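## Task

Put the slip sheet (the thin flat sheet currently beneath the heat sink) flat on the floor of the empty gray crate and set the heat sink (finned metal block) upright on top of it with its fins pointing up. Then return every tool to the stand slot it came from, release, and move the arm well away from the tools. The heat sink does not fit in grip50; any locked tool counts as part of the arm.

## Robot and tools

ROBOT. One six-joint arm ending in a tool changer. Three tools hang in a stand: grip50 (small two-finger gripper, too narrow for the heat sink), grip85 (wider two-finger gripper) and cup (suction). Only one arm exists, so every command row is for that arm alone. Joint order everywhere: waist, shoulder, elbow, forearm roll, wrist pitch, wrist roll.

FRAME. Scene frame: origin on the table surface below the arm base, +z up, +y to the left when facing along +x. Distances in metres, orientations as quaternions written w first. end_effector_position is always the centre of the changer's flat face, tool or not; the face's z axis points away from the arm. Tool offsets in mm along face axes: grip50 grip point (0, -25, 180); grip85 grip point (0, 0, 173) when closed, about 13 mm closer when fully open; cup rim centre (0, 0, 175). Both grippers close along face x.

COMMAND ROW (shared by execute_actions and move): 15 numbers in this order: x, y, z, qw, qx, qy, qz, lock, grip50_position, grip50_force_limit, grip50_speed, grip85_position, grip85_force_limit, grip85_speed, cup_suction. The first seven are an absolute pose for the changer face in the scene frame (not an offset). The last eight are scaled to [-1, 1]. Optionally six more numbers, each 0 to 1, scale the stiffness of each joint in the order above and persist until changed. Resend the orientation you want in every row; the reported one may have drifted.

Gripper numbers: grip50_position +1 = 50 mm open, about -0.65 pads touch; grip85_position +1 = 85 mm open, pads meet near -0.8. Sending -1 closes until something blocks the fingers; that is how to grip. force_limit maps -1..+1 to about 20 N..185 N (grip50) or 235 N (grip85). speed maps -1..+1 to about 20..150 mm/s. lock: positive locks, negative unlocks, 0 keeps the last command; takes about 1 s. cup_suction above 0.01 is on, otherwise off with venting; it persists between actions.

execute_actions(actions): a list of up to 15 actions; each action is a list of up to 15 rows, one row per 1/30 s step; if fewer than 15 rows are given the last one is repeated. An empty list just returns the state and images. Every target must lie within 0.6 m of the face's position at the start of that action along each face axis, or it is refused; a bad first action refuses the whole call. Each step the commanded pose is clipped to 70 mm and 16 degrees from the measured pose, so far targets need several actions.

move(target, speed, blocking): target is one row as above (absolute pose plus tool numbers). Straight-line path, 0.5 to 10 s; speed 0.002 to 0.5 m/s (default 0.25), turning up to twice that in rad/s. It does not avoid obstacles. With blocking=false it returns after 0.5 s; use wait(0) to check, and wait or stop before sending other motion. The result adds a move: line (done, off_target, moving, held, fault) plus limits (paced = pose clipped, held = some steps blocked) and distance to target.

wait(seconds): 0 to 10, holds the last command. stop(): brakes a running move. zoom_image(camera, region): region [x0, y0, x1, y1] in pixels, at most 504 by 504. Cameras: cam_head_left, cam_head_right, cam_high, cam_low (672x504) and cam_wrist (504x504). finished_scene(scene): ends scene 1 or 2 permanently; do it only when the goal holds.

RESULTS. State gives face pose and velocities, joint positions, tool_id (grip50, grip85, cup, none), plate_near, locked, unlocked, in_stand, unlock_refused, and tool readings (n/a until the tool is ready). object_status: 0 moving, 1 blocked while opening, 2 blocked while closing (a good grip), 3 reached position or pads met (can also mean a thin object is held). grip50 opening in mm is about (250 - grip50_position_measured) x 0.202; grip85 counts: 78 = 60 mm, 130 = 40 mm, 180 = 20 mm, 230 = closed. cup_suction_measured near 1 means good vacuum; cup_part_present is 1 when held. "Hand target" is the pose being driven to; "pose unreachable" means the clearance check altered the command; HELD marks held-back steps.

TOOL CHANGE. To pick up: align the face to the plate within about 1 mm and 1 degree, with face -y toward the fork's open side; when plate_near is 1, send lock +1 and wait for locked = 1. The tool then starts up (a gripper closes then opens fully, dropping anything between its fingers). Remove by raising 10 to 30 mm (about 20), then sliding at least 110 mm along face -y out of the fork, only then lifting higher. Return along the same path reversed; when in_stand is 1, hold still, send lock -1, wait for unlocked = 1, then back away. Unlocking elsewhere is refused. Slots are 180 mm apart; fork arms sit 40 to 70 mm either side along face x, front ends 45 mm toward the open side, tops 18 mm below the plate face. Changer is 63 mm wide; its block and motor stick out 46 mm (-y) and 58 mm (+y).

CAUTIONS. Any outside force of 144 N or a joint torque at its load limit (waist/shoulder 295, elbow 139, wrist joints 39.1 N m, held load included) freezes the arm for 10 s. The arm is stiff: aiming even slightly past a firm contact can fault, and faster contact hits harder. Do not drop, slam or knock anything, and never let anything leave the table. Suction objects can tear loose if heavy, off-centre or moved fast; the cup pulls a held part up to 12 mm toward the changer. Loose objects may be nudged by outside pushes. Holding loads heats motors; a MOTOR HOT line warns before an over-temperature stop.

Each tool is called after "Request:" as name([rows], argument=value, ...), one row to a line, values as JSON.

## Session

Request:
execute_actions(actions=[])

Scene clock: 0.00 s.
end_effector_position=(+0.6481, +0.0001, +0.4664) locked=0 unlocked=1 plate_near=0 in_stand=0 unlock_refused=0 tool_id=none grip50_position_measured=n/a grip50_object_status=n/a grip85_position_measured=n/a grip85_object_status=n/a cup_suction_measured=n/a cup_part_present=n/a end_effector_quat_wxyz=(+0.002, +0.708, +0.707, +0.000) end_effector_velocity=(+0.000, +0.000, -0.000) end_effector_angular_velocity=(+0.001, +0.000, -0.000)
Joint positions: [-0.054  0.169  1.62  -0.002  1.354 -0.051]
Joint velocities: [ 0.     0.     0.     0.001 -0.     0.   ]
Hand target: +0.648, +0.000, +0.466; +0.002, +0.708, +0.707, +0.000
Joint stiffness scale: [1. 1. 1. 1. 1. 1.]
camera_calibration (this result's frames):
cam_wrist: T_world_to_cam=[[-0.0465596, 0.998348, -0.0336558, 0.0412284], [0.942726, 0.0550564, 0.328994, -0.707296], [0.330303, -0.0164103, -0.943732, 0.277844], [0, 0, 0, 1]] pos_world=[0.576933, 0.00234042, 0.496293]

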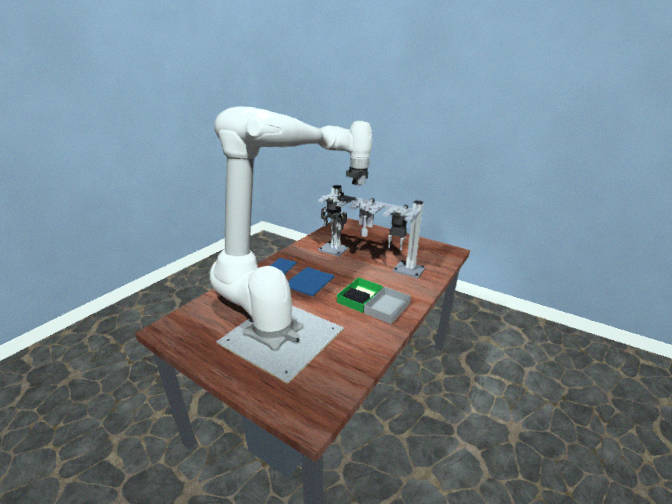

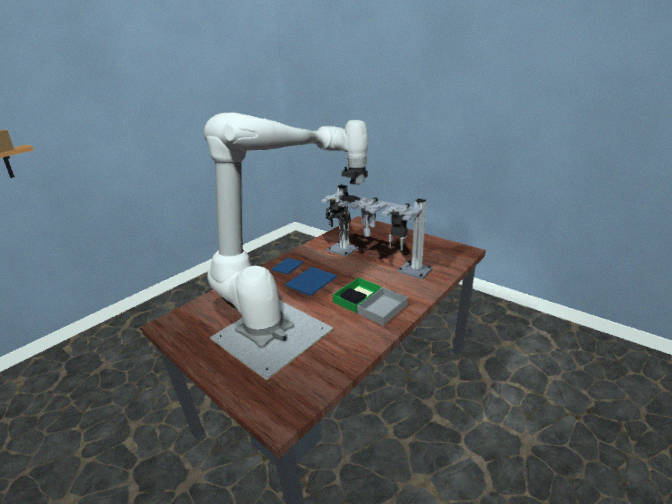

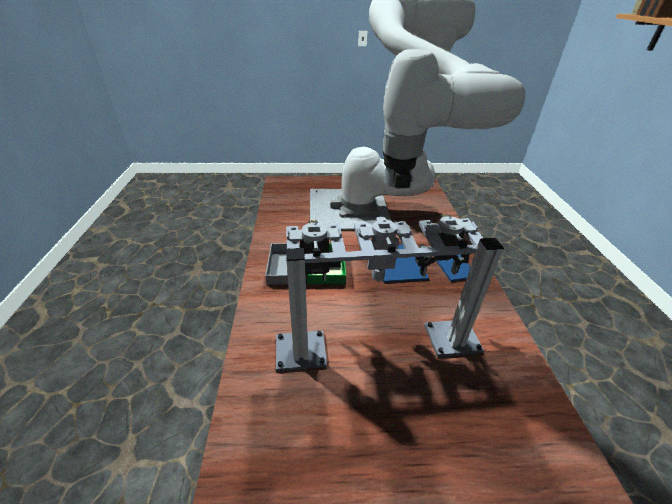

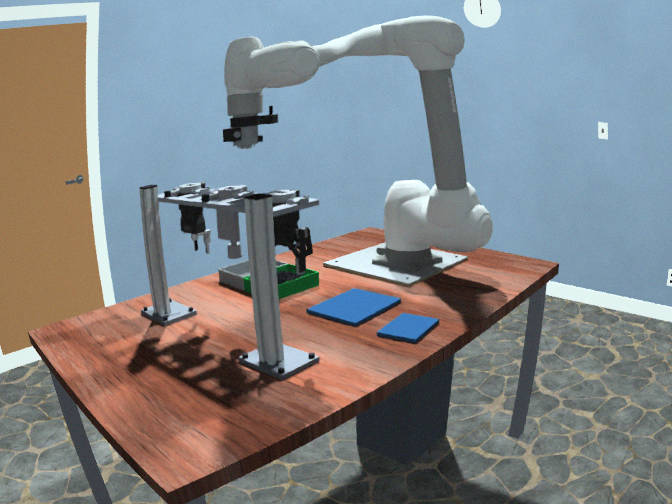

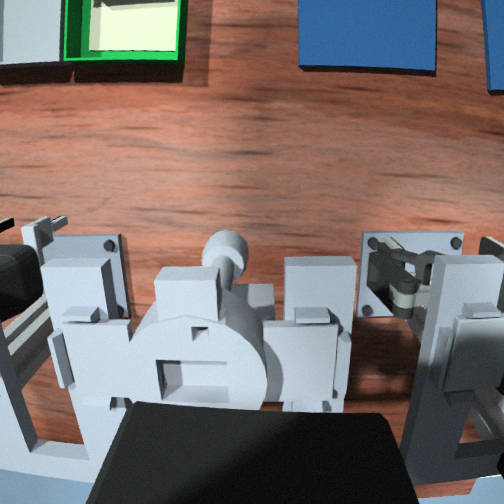

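Request:
move(target=[0.665,0.156,0.406,0,0.682,0.7314,0,0,1,0,0,1,-0.3,0,0])

Scene clock: 5.40 s.
end_effector_position=(+0.6630, +0.1528, +0.4080) locked=0 unlocked=1 plate_near=0 in_stand=0 unlock_refused=0 tool_id=none grip50_position_measured=n/a grip50_object_status=n/a grip85_position_measured=n/a grip85_object_status=n/a cup_suction_measured=n/a cup_part_present=n/a end_effector_quat_wxyz=(+0.001, +0.682, +0.732, -0.002) end_effector_velocity=(+0.001, +0.002, -0.001) end_effector_angular_velocity=(-0.001, -0.000, +0.000)
Joint positions: [ 0.174  0.245  1.634 -0.001  1.269  0.105]
Joint velocities: [ 0.003  0.002 -0.001 -0.001 -0.001  0.003]
Hand target: +0.665, +0.156, +0.406; +0.000, +0.682, +0.731, +0.000
Off the commanded pose: 0.004 m, 0 deg.
Joint stiffness scale: [1. 1. 1. 1. 1. 1.]
move: off_target
camera_calibration (this result's frames):
cam_wrist: T_world_to_cam=[[-0.118377, 0.992376, -0.0342979, -0.0636526], [0.937909, 0.123089, 0.324308, -0.715838], [0.326057, 0.00622236, -0.94533, 0.220393], [0, 0, 0, 1]] pos_world=[0.591996, 0.149908, 0.438313]

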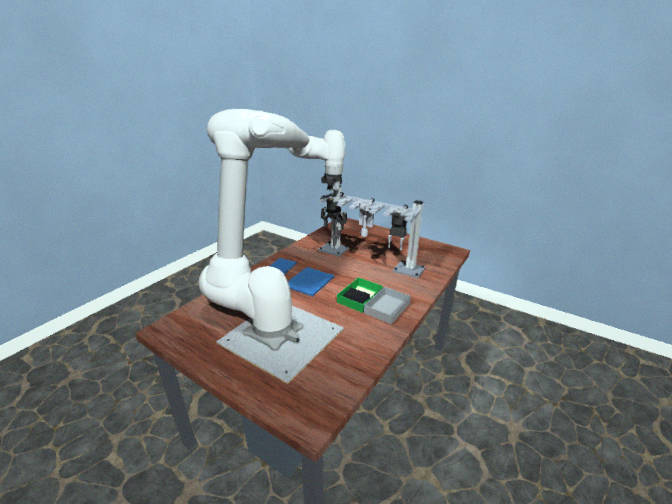

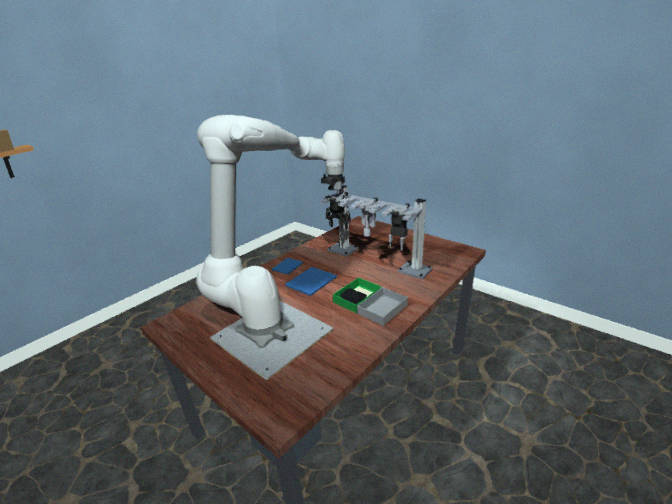

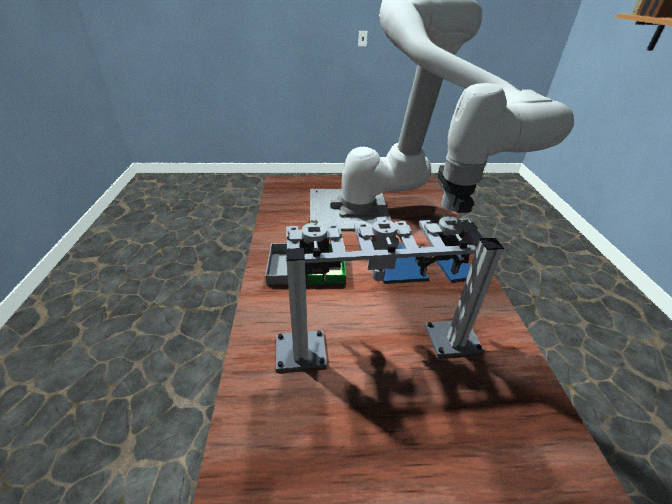

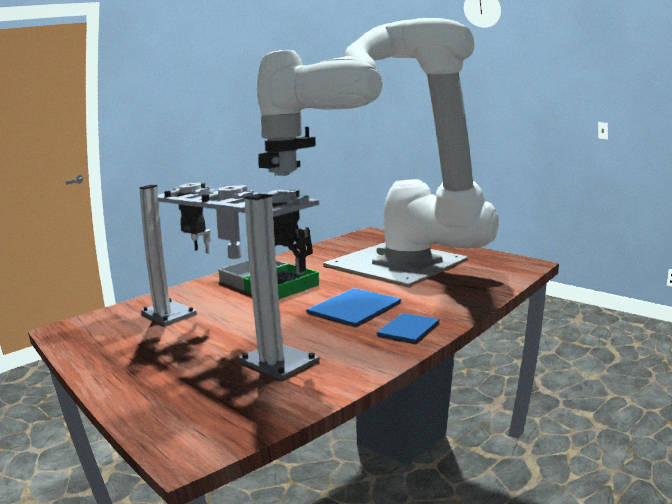

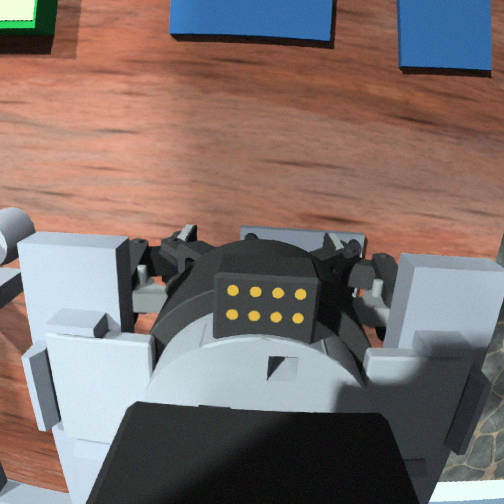

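Request:
move(target=[0.6755,0.157,0.407,0,0.6852,0.7284,0,0,1,0,0,1,-0.3,0,0], speed=0.05)

Scene clock: 10.47 s.
end_effector_position=(+0.6743, +0.1550, +0.4090) locked=0 unlocked=1 plate_near=0 in_stand=0 unlock_refused=0 tool_id=none grip50_position_measured=n/a grip50_object_status=n/a grip85_position_measured=n/a grip85_object_status=n/a cup_suction_measured=n/a cup_part_present=n/a end_effector_quat_wxyz=(+0.003, +0.684, +0.729, +0.001) end_effector_velocity=(+0.002, +0.001, -0.000) end_effector_angular_velocity=(+0.002, +0.000, -0.004)
Joint positions: [ 0.174  0.26   1.613 -0.001  1.269  0.112]
Joint velocities: [-0.     0.003 -0.004  0.002  0.001  0.003]
Hand target: +0.675, +0.157, +0.407; +0.000, +0.685, +0.728, -0.000
Off the commanded pose: 0.003 m, 0 deg.
Joint stiffness scale: [1. 1. 1. 1. 1. 1.]
move: done
camera_calibration (this result's frames):
cam_wrist: T_world_to_cam=[[-0.111065, 0.993235, -0.0339022, -0.069686], [0.9367, 0.11602, 0.330352, -0.727543], [0.33205, 0.00493445, -0.943249, 0.212966], [0, 0, 0, 1]] pos_world=[0.603034, 0.152573, 0.438862]

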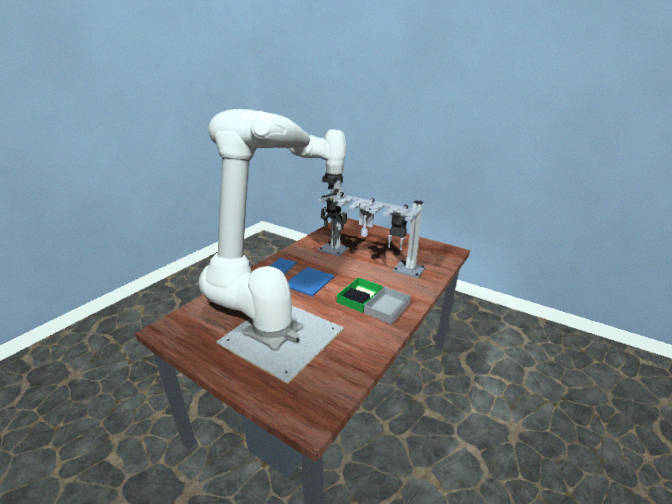

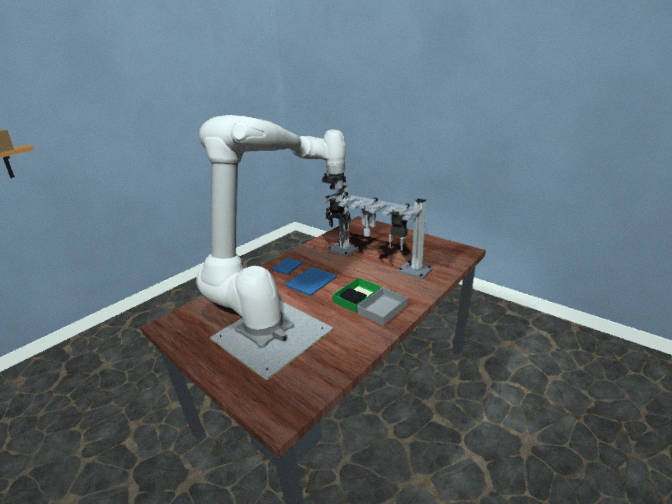

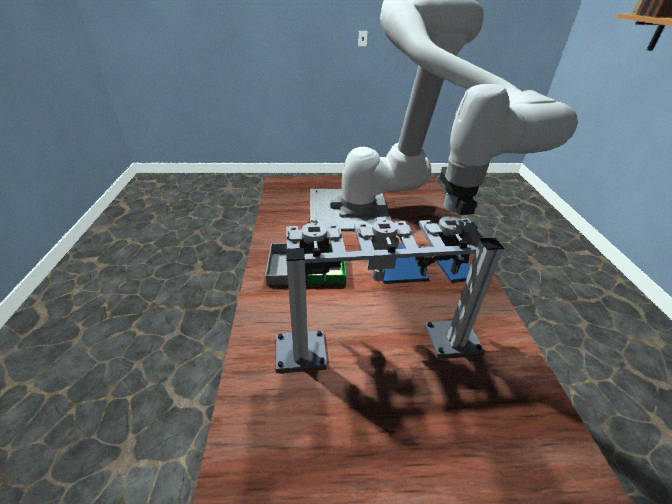

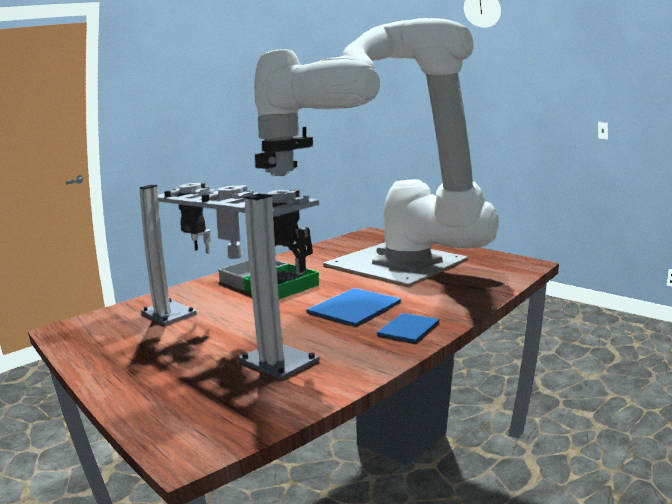

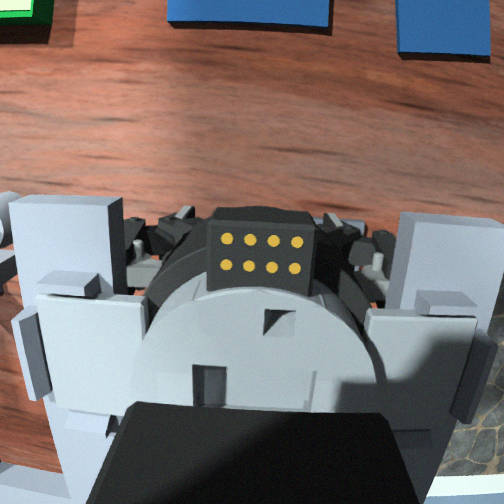

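Request:
move(target=[0.673,0.1555,0.354,0,0.688,0.7257,0,0,1,0,0,1,-0.3,0,0], speed=0.03)

Scene clock: 16.93 s.
end_effector_position=(+0.6721, +0.1546, +0.3600) locked=0 unlocked=1 plate_near=1 in_stand=1 unlock_refused=0 tool_id=none grip50_position_measured=n/a grip50_object_status=n/a grip85_position_measured=n/a grip85_object_status=n/a cup_suction_measured=n/a cup_part_present=n/a end_effector_quat_wxyz=(+0.002, +0.687, +0.727, +0.000) end_effector_velocity=(+0.000, +0.000, -0.000) end_effector_angular_velocity=(+0.001, -0.001, -0.001)
Joint positions: [ 0.174  0.284  1.675 -0.001  1.186  0.118]
Joint velocities: [-0.     0.     0.     0.    -0.001  0.001]
Hand target: +0.673, +0.155, +0.354; -0.000, +0.688, +0.726, -0.000
Off the commanded pose: 0.006 m, 0 deg.
Joint stiffness scale: [1. 1. 1. 1. 1. 1.]
move: off_target
camera_calibration (this result's frames):
cam_wrist: T_world_to_cam=[[-0.104877, 0.993922, -0.0334502, -0.0756361], [0.938229, 0.110041, 0.32805, -0.708493], [0.329737, 0.00302097, -0.944068, 0.169573], [0, 0, 0, 1]] pos_world=[0.600882, 0.152627, 0.38998]

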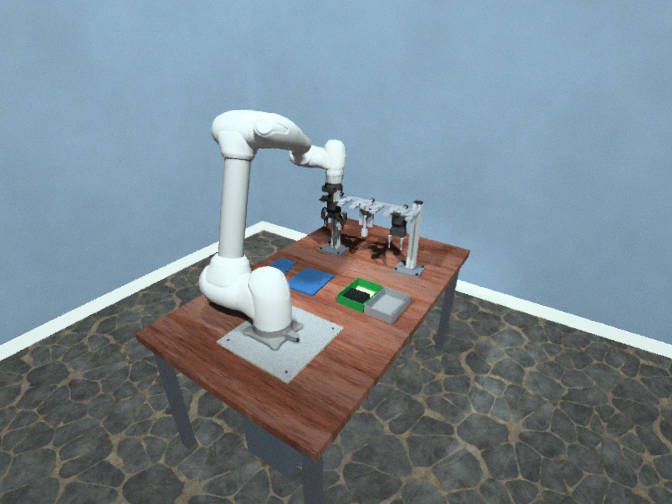

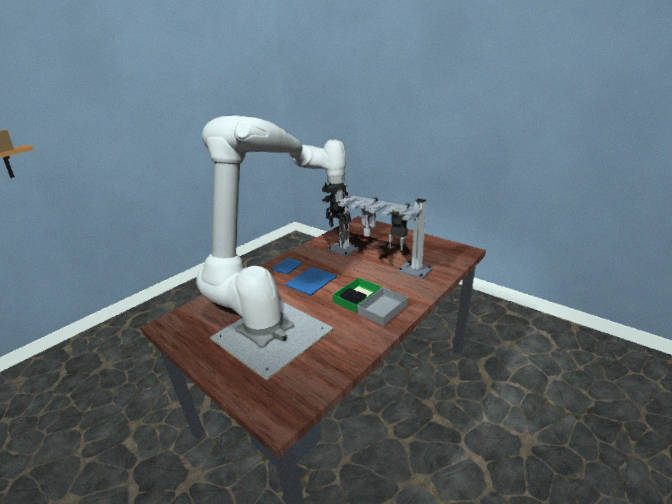

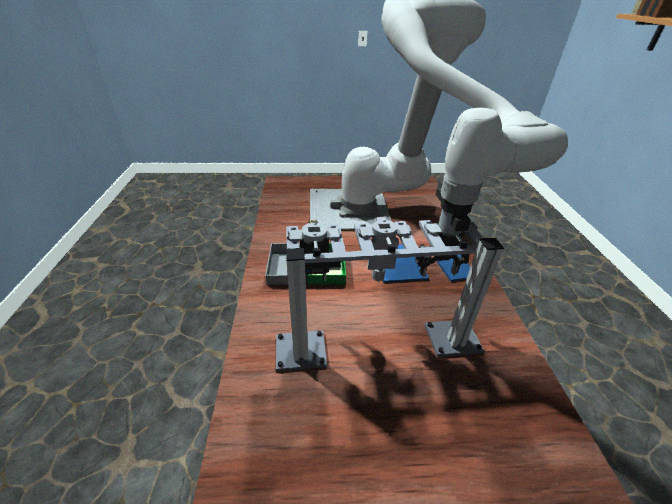

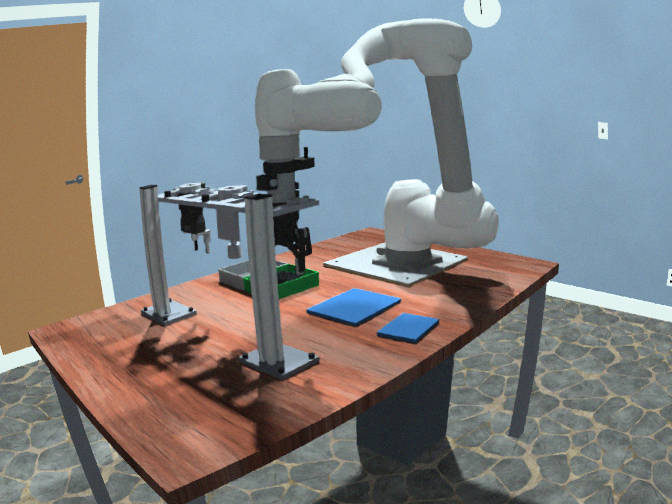

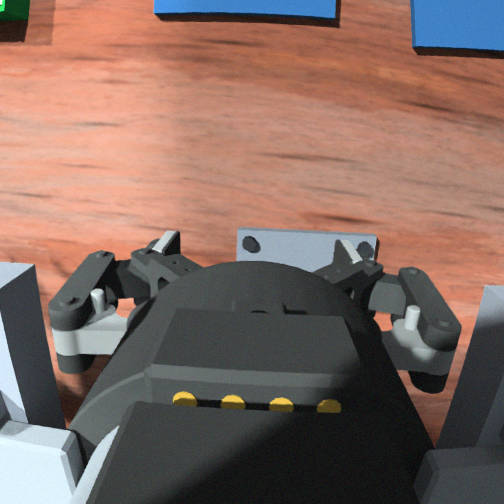

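Request:
execute_actions([
  [[0.673,0.1555,0.354,0,0.688,0.7257,0,1,1,0,0,1,-0.3,0,0]],
  [[0.673,0.1555,0.354,0,0.688,0.7257,0,1,1,0,0,1,-0.3,0,0]],
  [[0.673,0.1555,0.354,0,0.688,0.7257,0,1,1,0,0,1,-0.3,0,0]],
])

Request:
move(target=[0.672,0.155,0.382,0,0.688,0.7257,0,0,1,0,0,1,-0.3,0,0], speed=0.05)

Request:
move(target=[0.532,0.148,0.382,0,0.688,0.7257,0,0,1,0,0,1,-0.3,0,0], speed=0.12)

Request:
move(target=[0.415,-0.163,0.285,0,0.9994,-0.035,0,0,1,0,0,0.85,-0.3,0,0])

Scene clock: 27.40 s.
end_effector_position=(+0.6721, +0.1547, +0.3600) locked=1 unlocked=0 plate_near=1 in_stand=1 unlock_refused=0 tool_id=grip85 grip50_position_measured=n/a grip50_object_status=n/a grip85_position_measured=n/a grip85_object_status=n/a cup_suction_measured=n/a cup_part_present=n/a end_effector_quat_wxyz=(+0.002, +0.687, +0.727, +0.001) end_effector_velocity=(-0.000, -0.000, +0.000) end_effector_angular_velocity=(-0.000, +0.000, -0.000)
Joint positions: [ 0.174  0.284  1.675 -0.     1.185  0.119]
Joint velocities: [-0. -0.  0. -0.  0.  0.]
Hand target: +0.673, +0.155, +0.354; -0.000, +0.688, +0.726, -0.000
Off the commanded pose: 0.006 m, 0 deg.
Joint stiffness scale: [1. 1. 1. 1. 1. 1.]
Step readings (end_effector_position; steps 1 to 15: 1st action; 16 to 30: 2nd action; 31 to 45: 3rd action):
0: (+0.6721, +0.1546, +0.3600)
1: (+0.6721, +0.1546, +0.3600)
2: (+0.6721, +0.1546, +0.3600)
4: (+0.6721, +0.1546, +0.3600)
8: (+0.6721, +0.1546, +0.3600)
15: (+0.6721, +0.1546, +0.3600)
16: (+0.6721, +0.1546, +0.3600)
17: (+0.6721, +0.1546, +0.3600)
19: (+0.6721, +0.1546, +0.3600)
23: (+0.6721, +0.1547, +0.3600)
30: (+0.6721, +0.1547, +0.3600)
31: (+0.6721, +0.1547, +0.3600)
32: (+0.6721, +0.1547, +0.3600)
34: (+0.6721, +0.1547, +0.3600)
38: (+0.6721, +0.1547, +0.3600)
45: end_effector_position above
camera_calibration (this result's frames):
cam_wrist: T_world_to_cam=[[-0.104541, 0.993976, -0.0328981, -0.0761747], [0.938135, 0.10954, 0.328488, -0.708587], [0.330113, 0.0034775, -0.943935, 0.16917], [0, 0, 0, 1]] pos_world=[0.600942, 0.152746, 0.389942]

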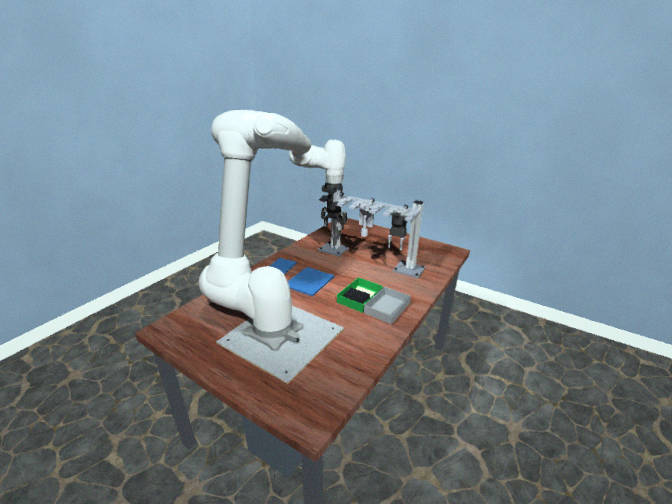

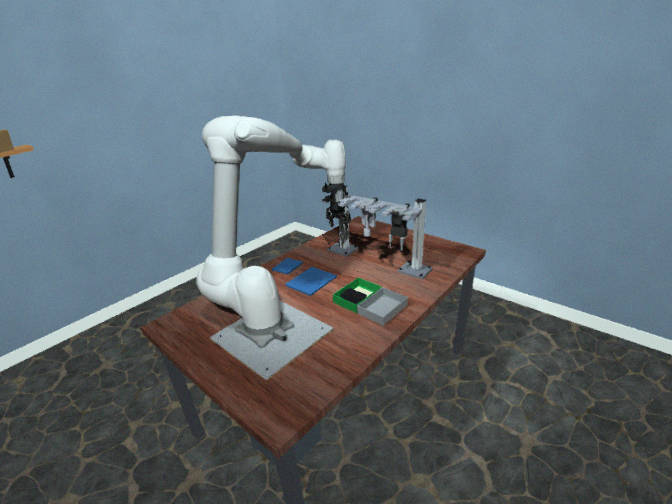

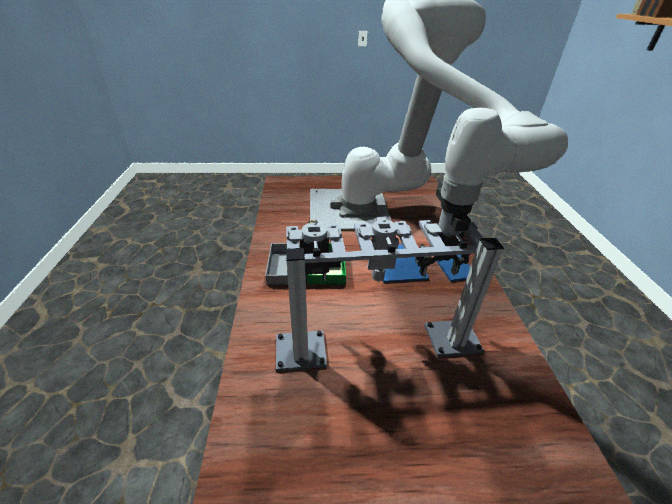

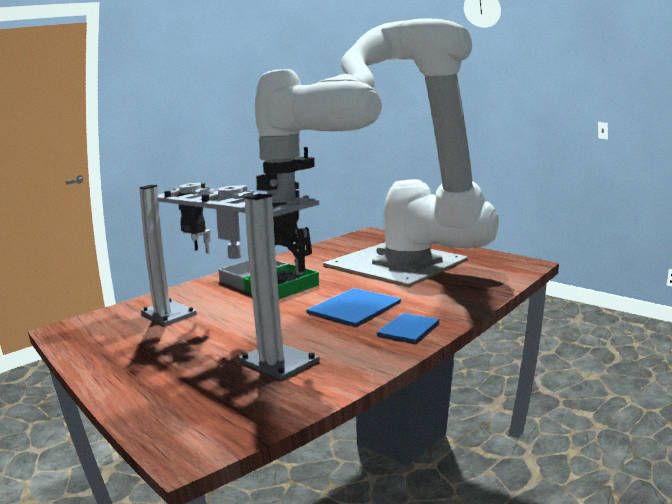

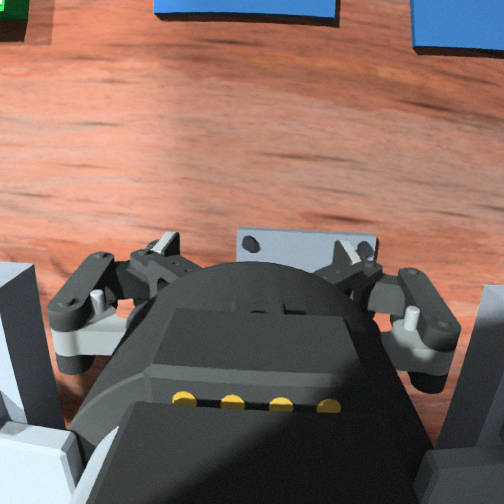

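Scene clock: 28.23 s.
end_effector_position=(+0.6731, +0.1549, +0.3776) locked=1 unlocked=0 plate_near=1 in_stand=0 unlock_refused=0 tool_id=grip85 grip50_position_measured=n/a grip50_object_status=n/a grip85_position_measured=n/a grip85_object_status=n/a cup_suction_measured=n/a cup_part_present=n/a end_effector_quat_wxyz=(+0.000, +0.687, +0.727, -0.002) end_effector_velocity=(-0.000, +0.000, +0.001) end_effector_angular_velocity=(+0.000, +0.003, -0.000)
Joint positions: [ 0.174  0.276  1.651 -0.     1.222  0.119]
Joint velocities: [-0.     0.    -0.002  0.001  0.005 -0.   ]
Hand target: +0.672, +0.155, +0.382; +0.000, +0.688, +0.726, -0.000
Off the commanded pose: 0.005 m, 0 deg.
Joint stiffness scale: [1. 1. 1. 1. 1. 1.]
move: off_target
camera_calibration (this result's frames):
cam_wrist: T_world_to_cam=[[-0.104699, 0.993947, -0.0332812, -0.0754451], [0.939879, 0.109831, 0.323364, -0.714545], [0.325062, 0.00257566, -0.945689, 0.189692], [0, 0, 0, 1]] pos_world=[0.602025, 0.152979, 0.407937]

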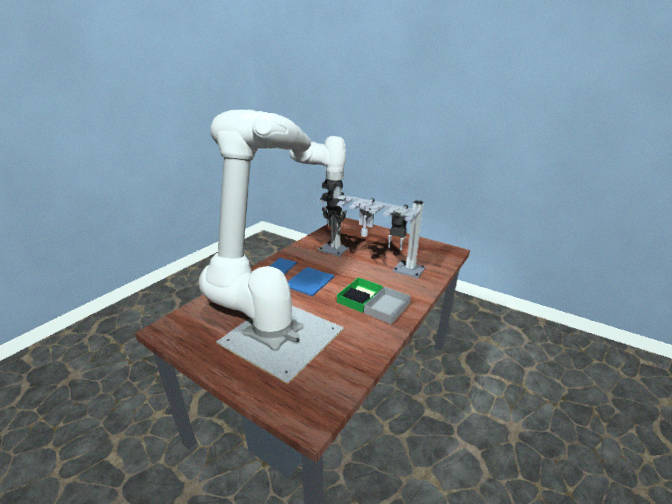

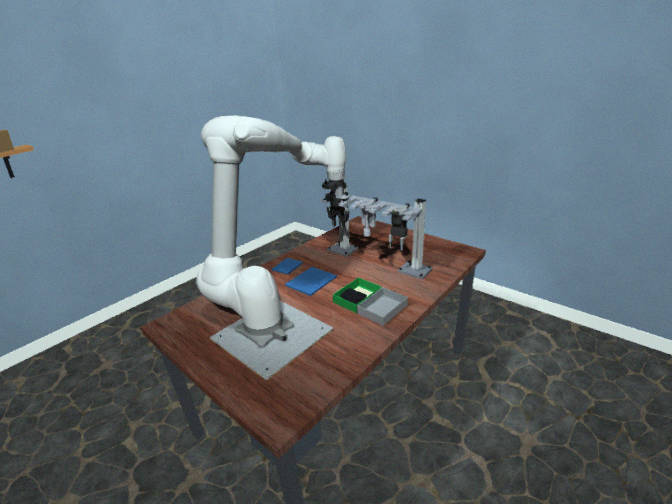

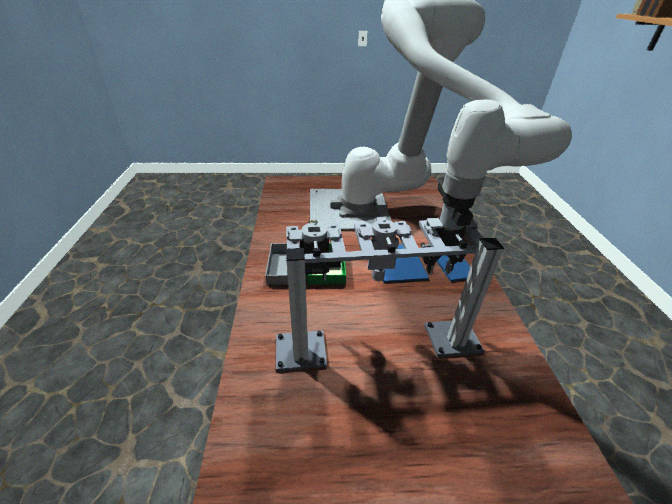

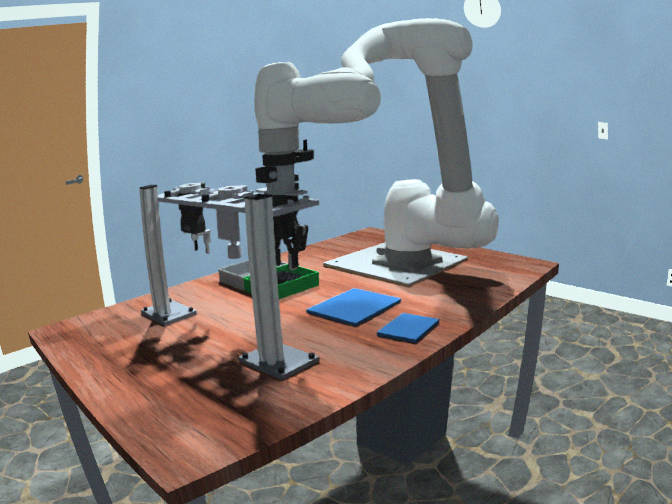

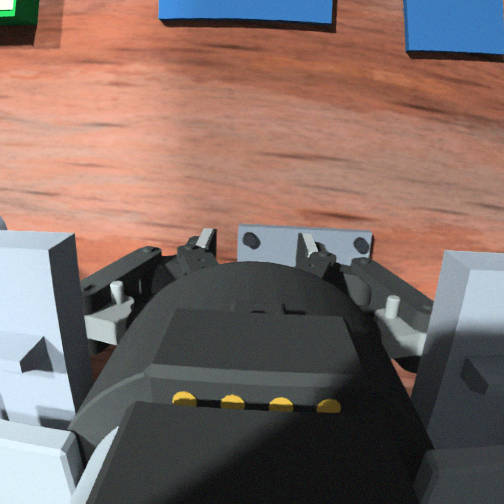

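Scene clock: 29.90 s.
end_effector_position=(+0.5338, +0.1462, +0.3807) locked=1 unlocked=0 plate_near=1 in_stand=0 unlock_refused=0 tool_id=grip85 grip50_position_measured=n/a grip50_object_status=n/a grip85_position_measured=n/a grip85_object_status=n/a cup_suction_measured=n/a cup_part_present=n/a end_effector_quat_wxyz=(-0.001, +0.688, +0.726, -0.003) end_effector_velocity=(-0.002, -0.000, -0.000) end_effector_angular_velocity=(-0.001, -0.001, +0.000)
Joint positions: [ 0.203  0.064  1.898 -0.     1.191  0.15 ]
Joint velocities: [ 0.    -0.003  0.003 -0.001 -0.001  0.001]
Hand target: +0.532, +0.148, +0.382; +0.000, +0.688, +0.726, -0.000
Off the commanded pose: 0.003 m, 0 deg.
Joint stiffness scale: [1. 1. 1. 1. 1. 1.]
move: done
camera_calibration (this result's frames):
cam_wrist: T_world_to_cam=[[-0.102065, 0.994199, -0.0339348, -0.0825214], [0.941532, 0.107556, 0.319295, -0.582698], [0.321093, 0.000638119, -0.947047, 0.240872], [0, 0, 0, 1]] pos_world=[0.462863, 0.144562, 0.41137]

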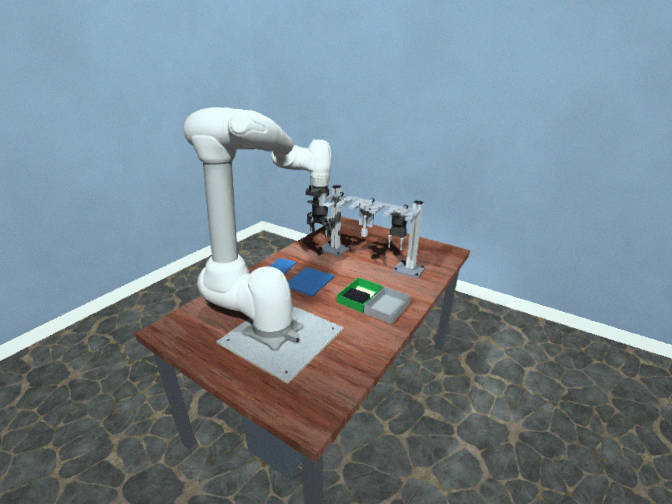

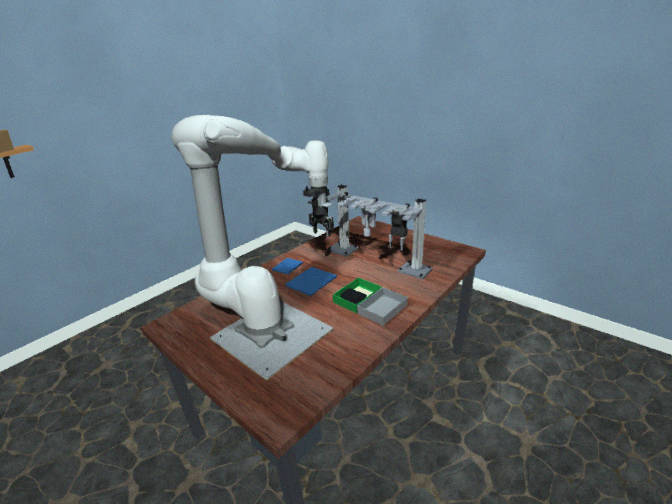

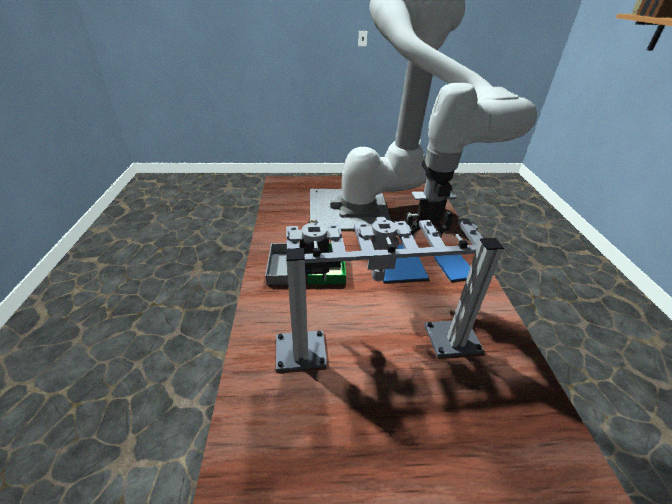

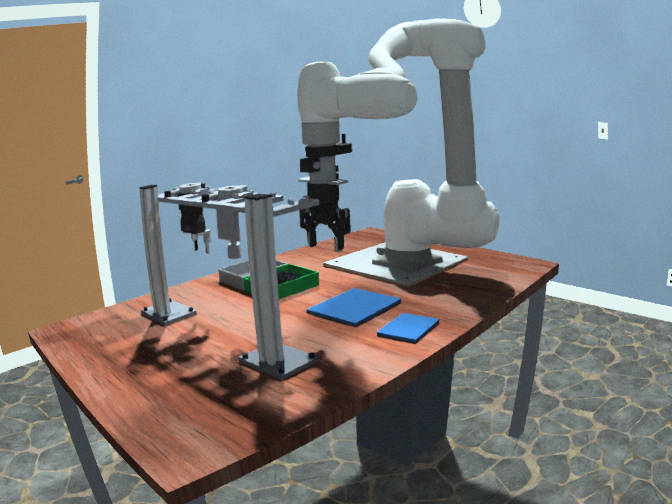

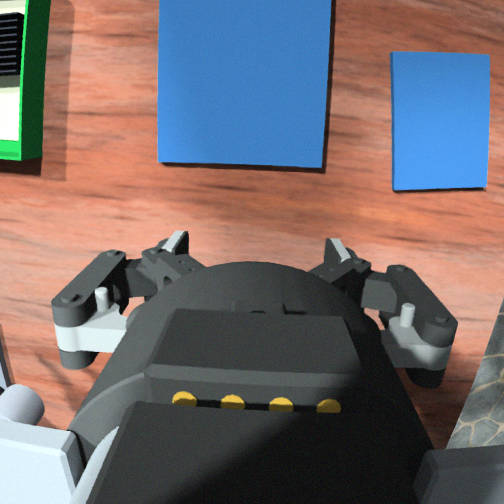

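Scene clock: 33.77 s.
end_effector_position=(+0.4146, -0.1614, +0.2882) locked=1 unlocked=0 plate_near=1 in_stand=0 unlock_refused=0 tool_id=grip85 grip50_position_measured=n/a grip50_object_status=n/a grip85_position_measured=22 grip85_object_status=3 cup_suction_measured=n/a cup_part_present=n/a end_effector_quat_wxyz=(-0.000, +1.000, -0.031, +0.001) end_effector_velocity=(-0.001, -0.002, -0.001) end_effector_angular_velocity=(+0.000, -0.000, -0.015)
Joint positions: [-0.449 -0.035  2.186 -0.     0.995  1.186]
Joint velocities: [-0.006  0.001  0.001  0.    -0.002  0.009]
Hand target: +0.414, -0.163, +0.285; -0.001, +0.999, -0.035, -0.000
Off the commanded pose: 0.004 m, 0 deg.
Joint stiffness scale: [1. 1. 1. 1. 1. 1.]
move: off_target
camera_calibration (this result's frames):
cam_wrist: T_world_to_cam=[[0.999468, -0.0144984, -0.0292069, -0.41285], [-0.00422235, -0.945716, 0.324968, -0.18733], [-0.032333, -0.324672, -0.945274, 0.285236], [0, 0, 0, 1]] pos_world=[0.421062, -0.0905382, 0.318444]

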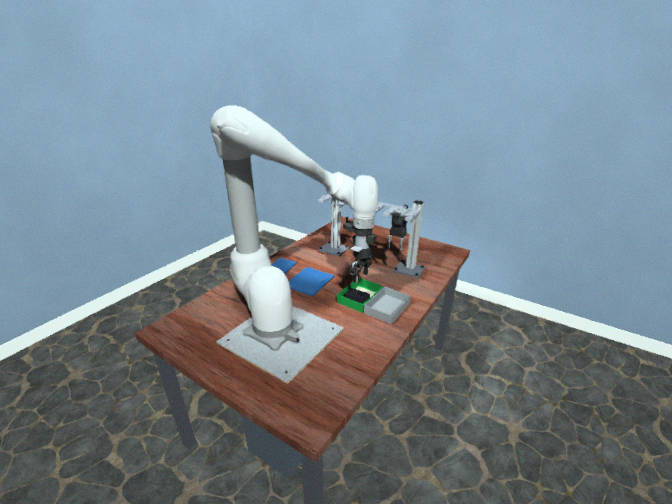

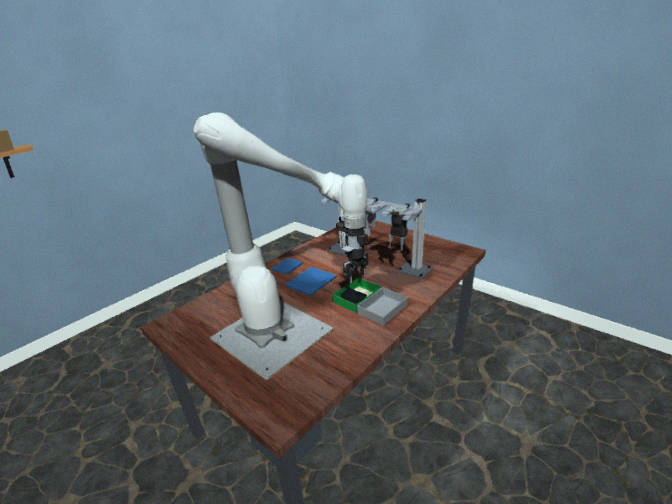

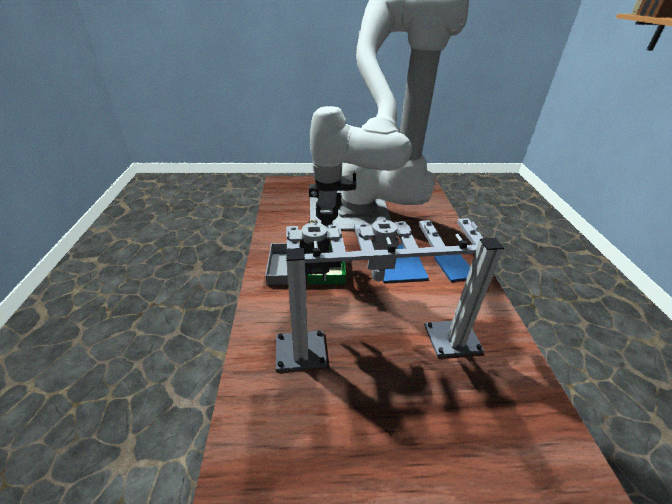

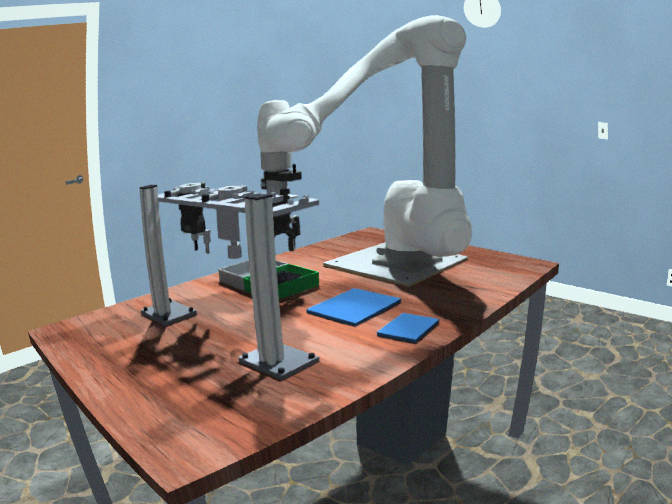

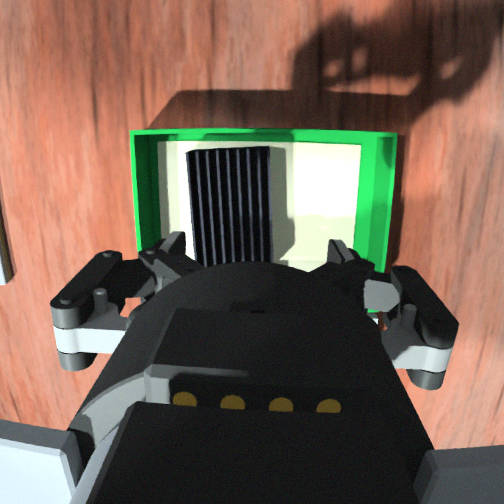

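Request:
move(target=[0.393,-0.16,0.24,0,0.9998,0.02,0,0,1,0,0,0.85,-0.3,-0.5,0], speed=0.08)

Scene clock: 38.87 s.
end_effector_position=(+0.3935, -0.1584, +0.2431) locked=1 unlocked=0 plate_near=1 in_stand=0 unlock_refused=0 tool_id=grip85 grip50_position_measured=n/a grip50_object_status=n/a grip85_position_measured=22 grip85_object_status=3 cup_suction_measured=n/a cup_part_present=n/a end_effector_quat_wxyz=(-0.000, +1.000, +0.020, +0.001) end_effector_velocity=(-0.000, -0.000, -0.002) end_effector_angular_velocity=(-0.001, -0.004, +0.007)
Joint positions: [-0.464 -0.016  2.267 -0.     0.894  1.068]
Joint velocities: [-0.001  0.002  0.003  0.001 -0.009 -0.009]
Hand target: +0.393, -0.160, +0.240; -0.000, +1.000, +0.020, +0.000
Off the commanded pose: 0.003 m, 0 deg.
Joint stiffness scale: [1. 1. 1. 1. 1. 1.]
move: done
camera_calibration (this result's frames):
cam_wrist: T_world_to_cam=[[0.995774, 0.0873587, -0.0283184, -0.375632], [0.0918166, -0.941065, 0.325526, -0.207182], [0.00178811, -0.32675, -0.945109, 0.229037], [0, 0, 0, 1]] pos_world=[0.392658, -0.0873192, 0.273271]

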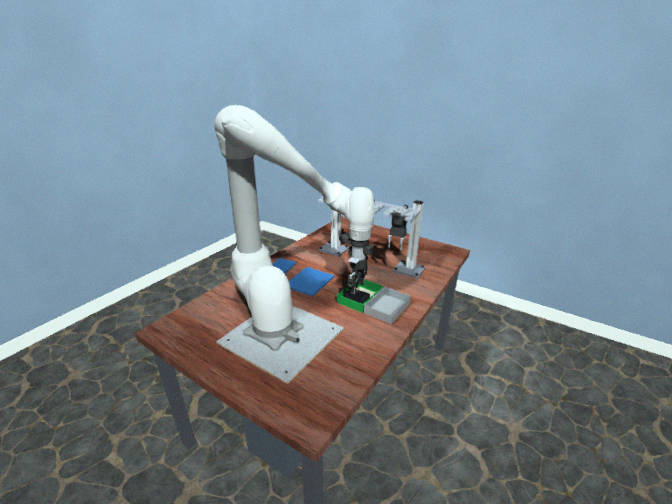

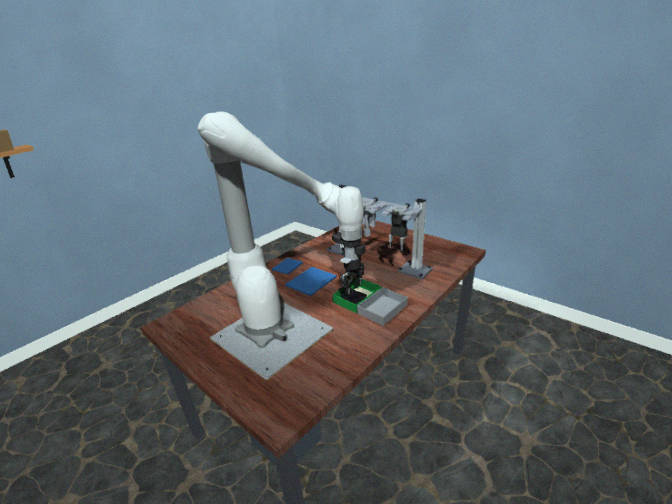

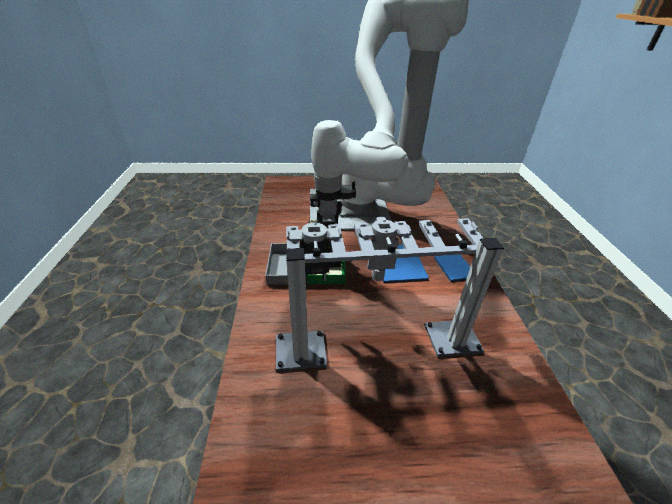

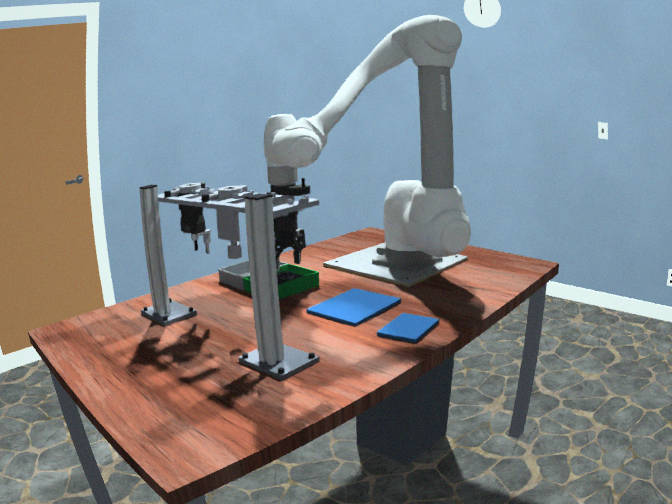

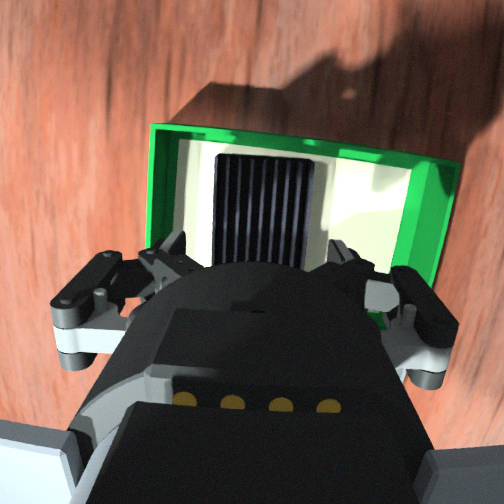

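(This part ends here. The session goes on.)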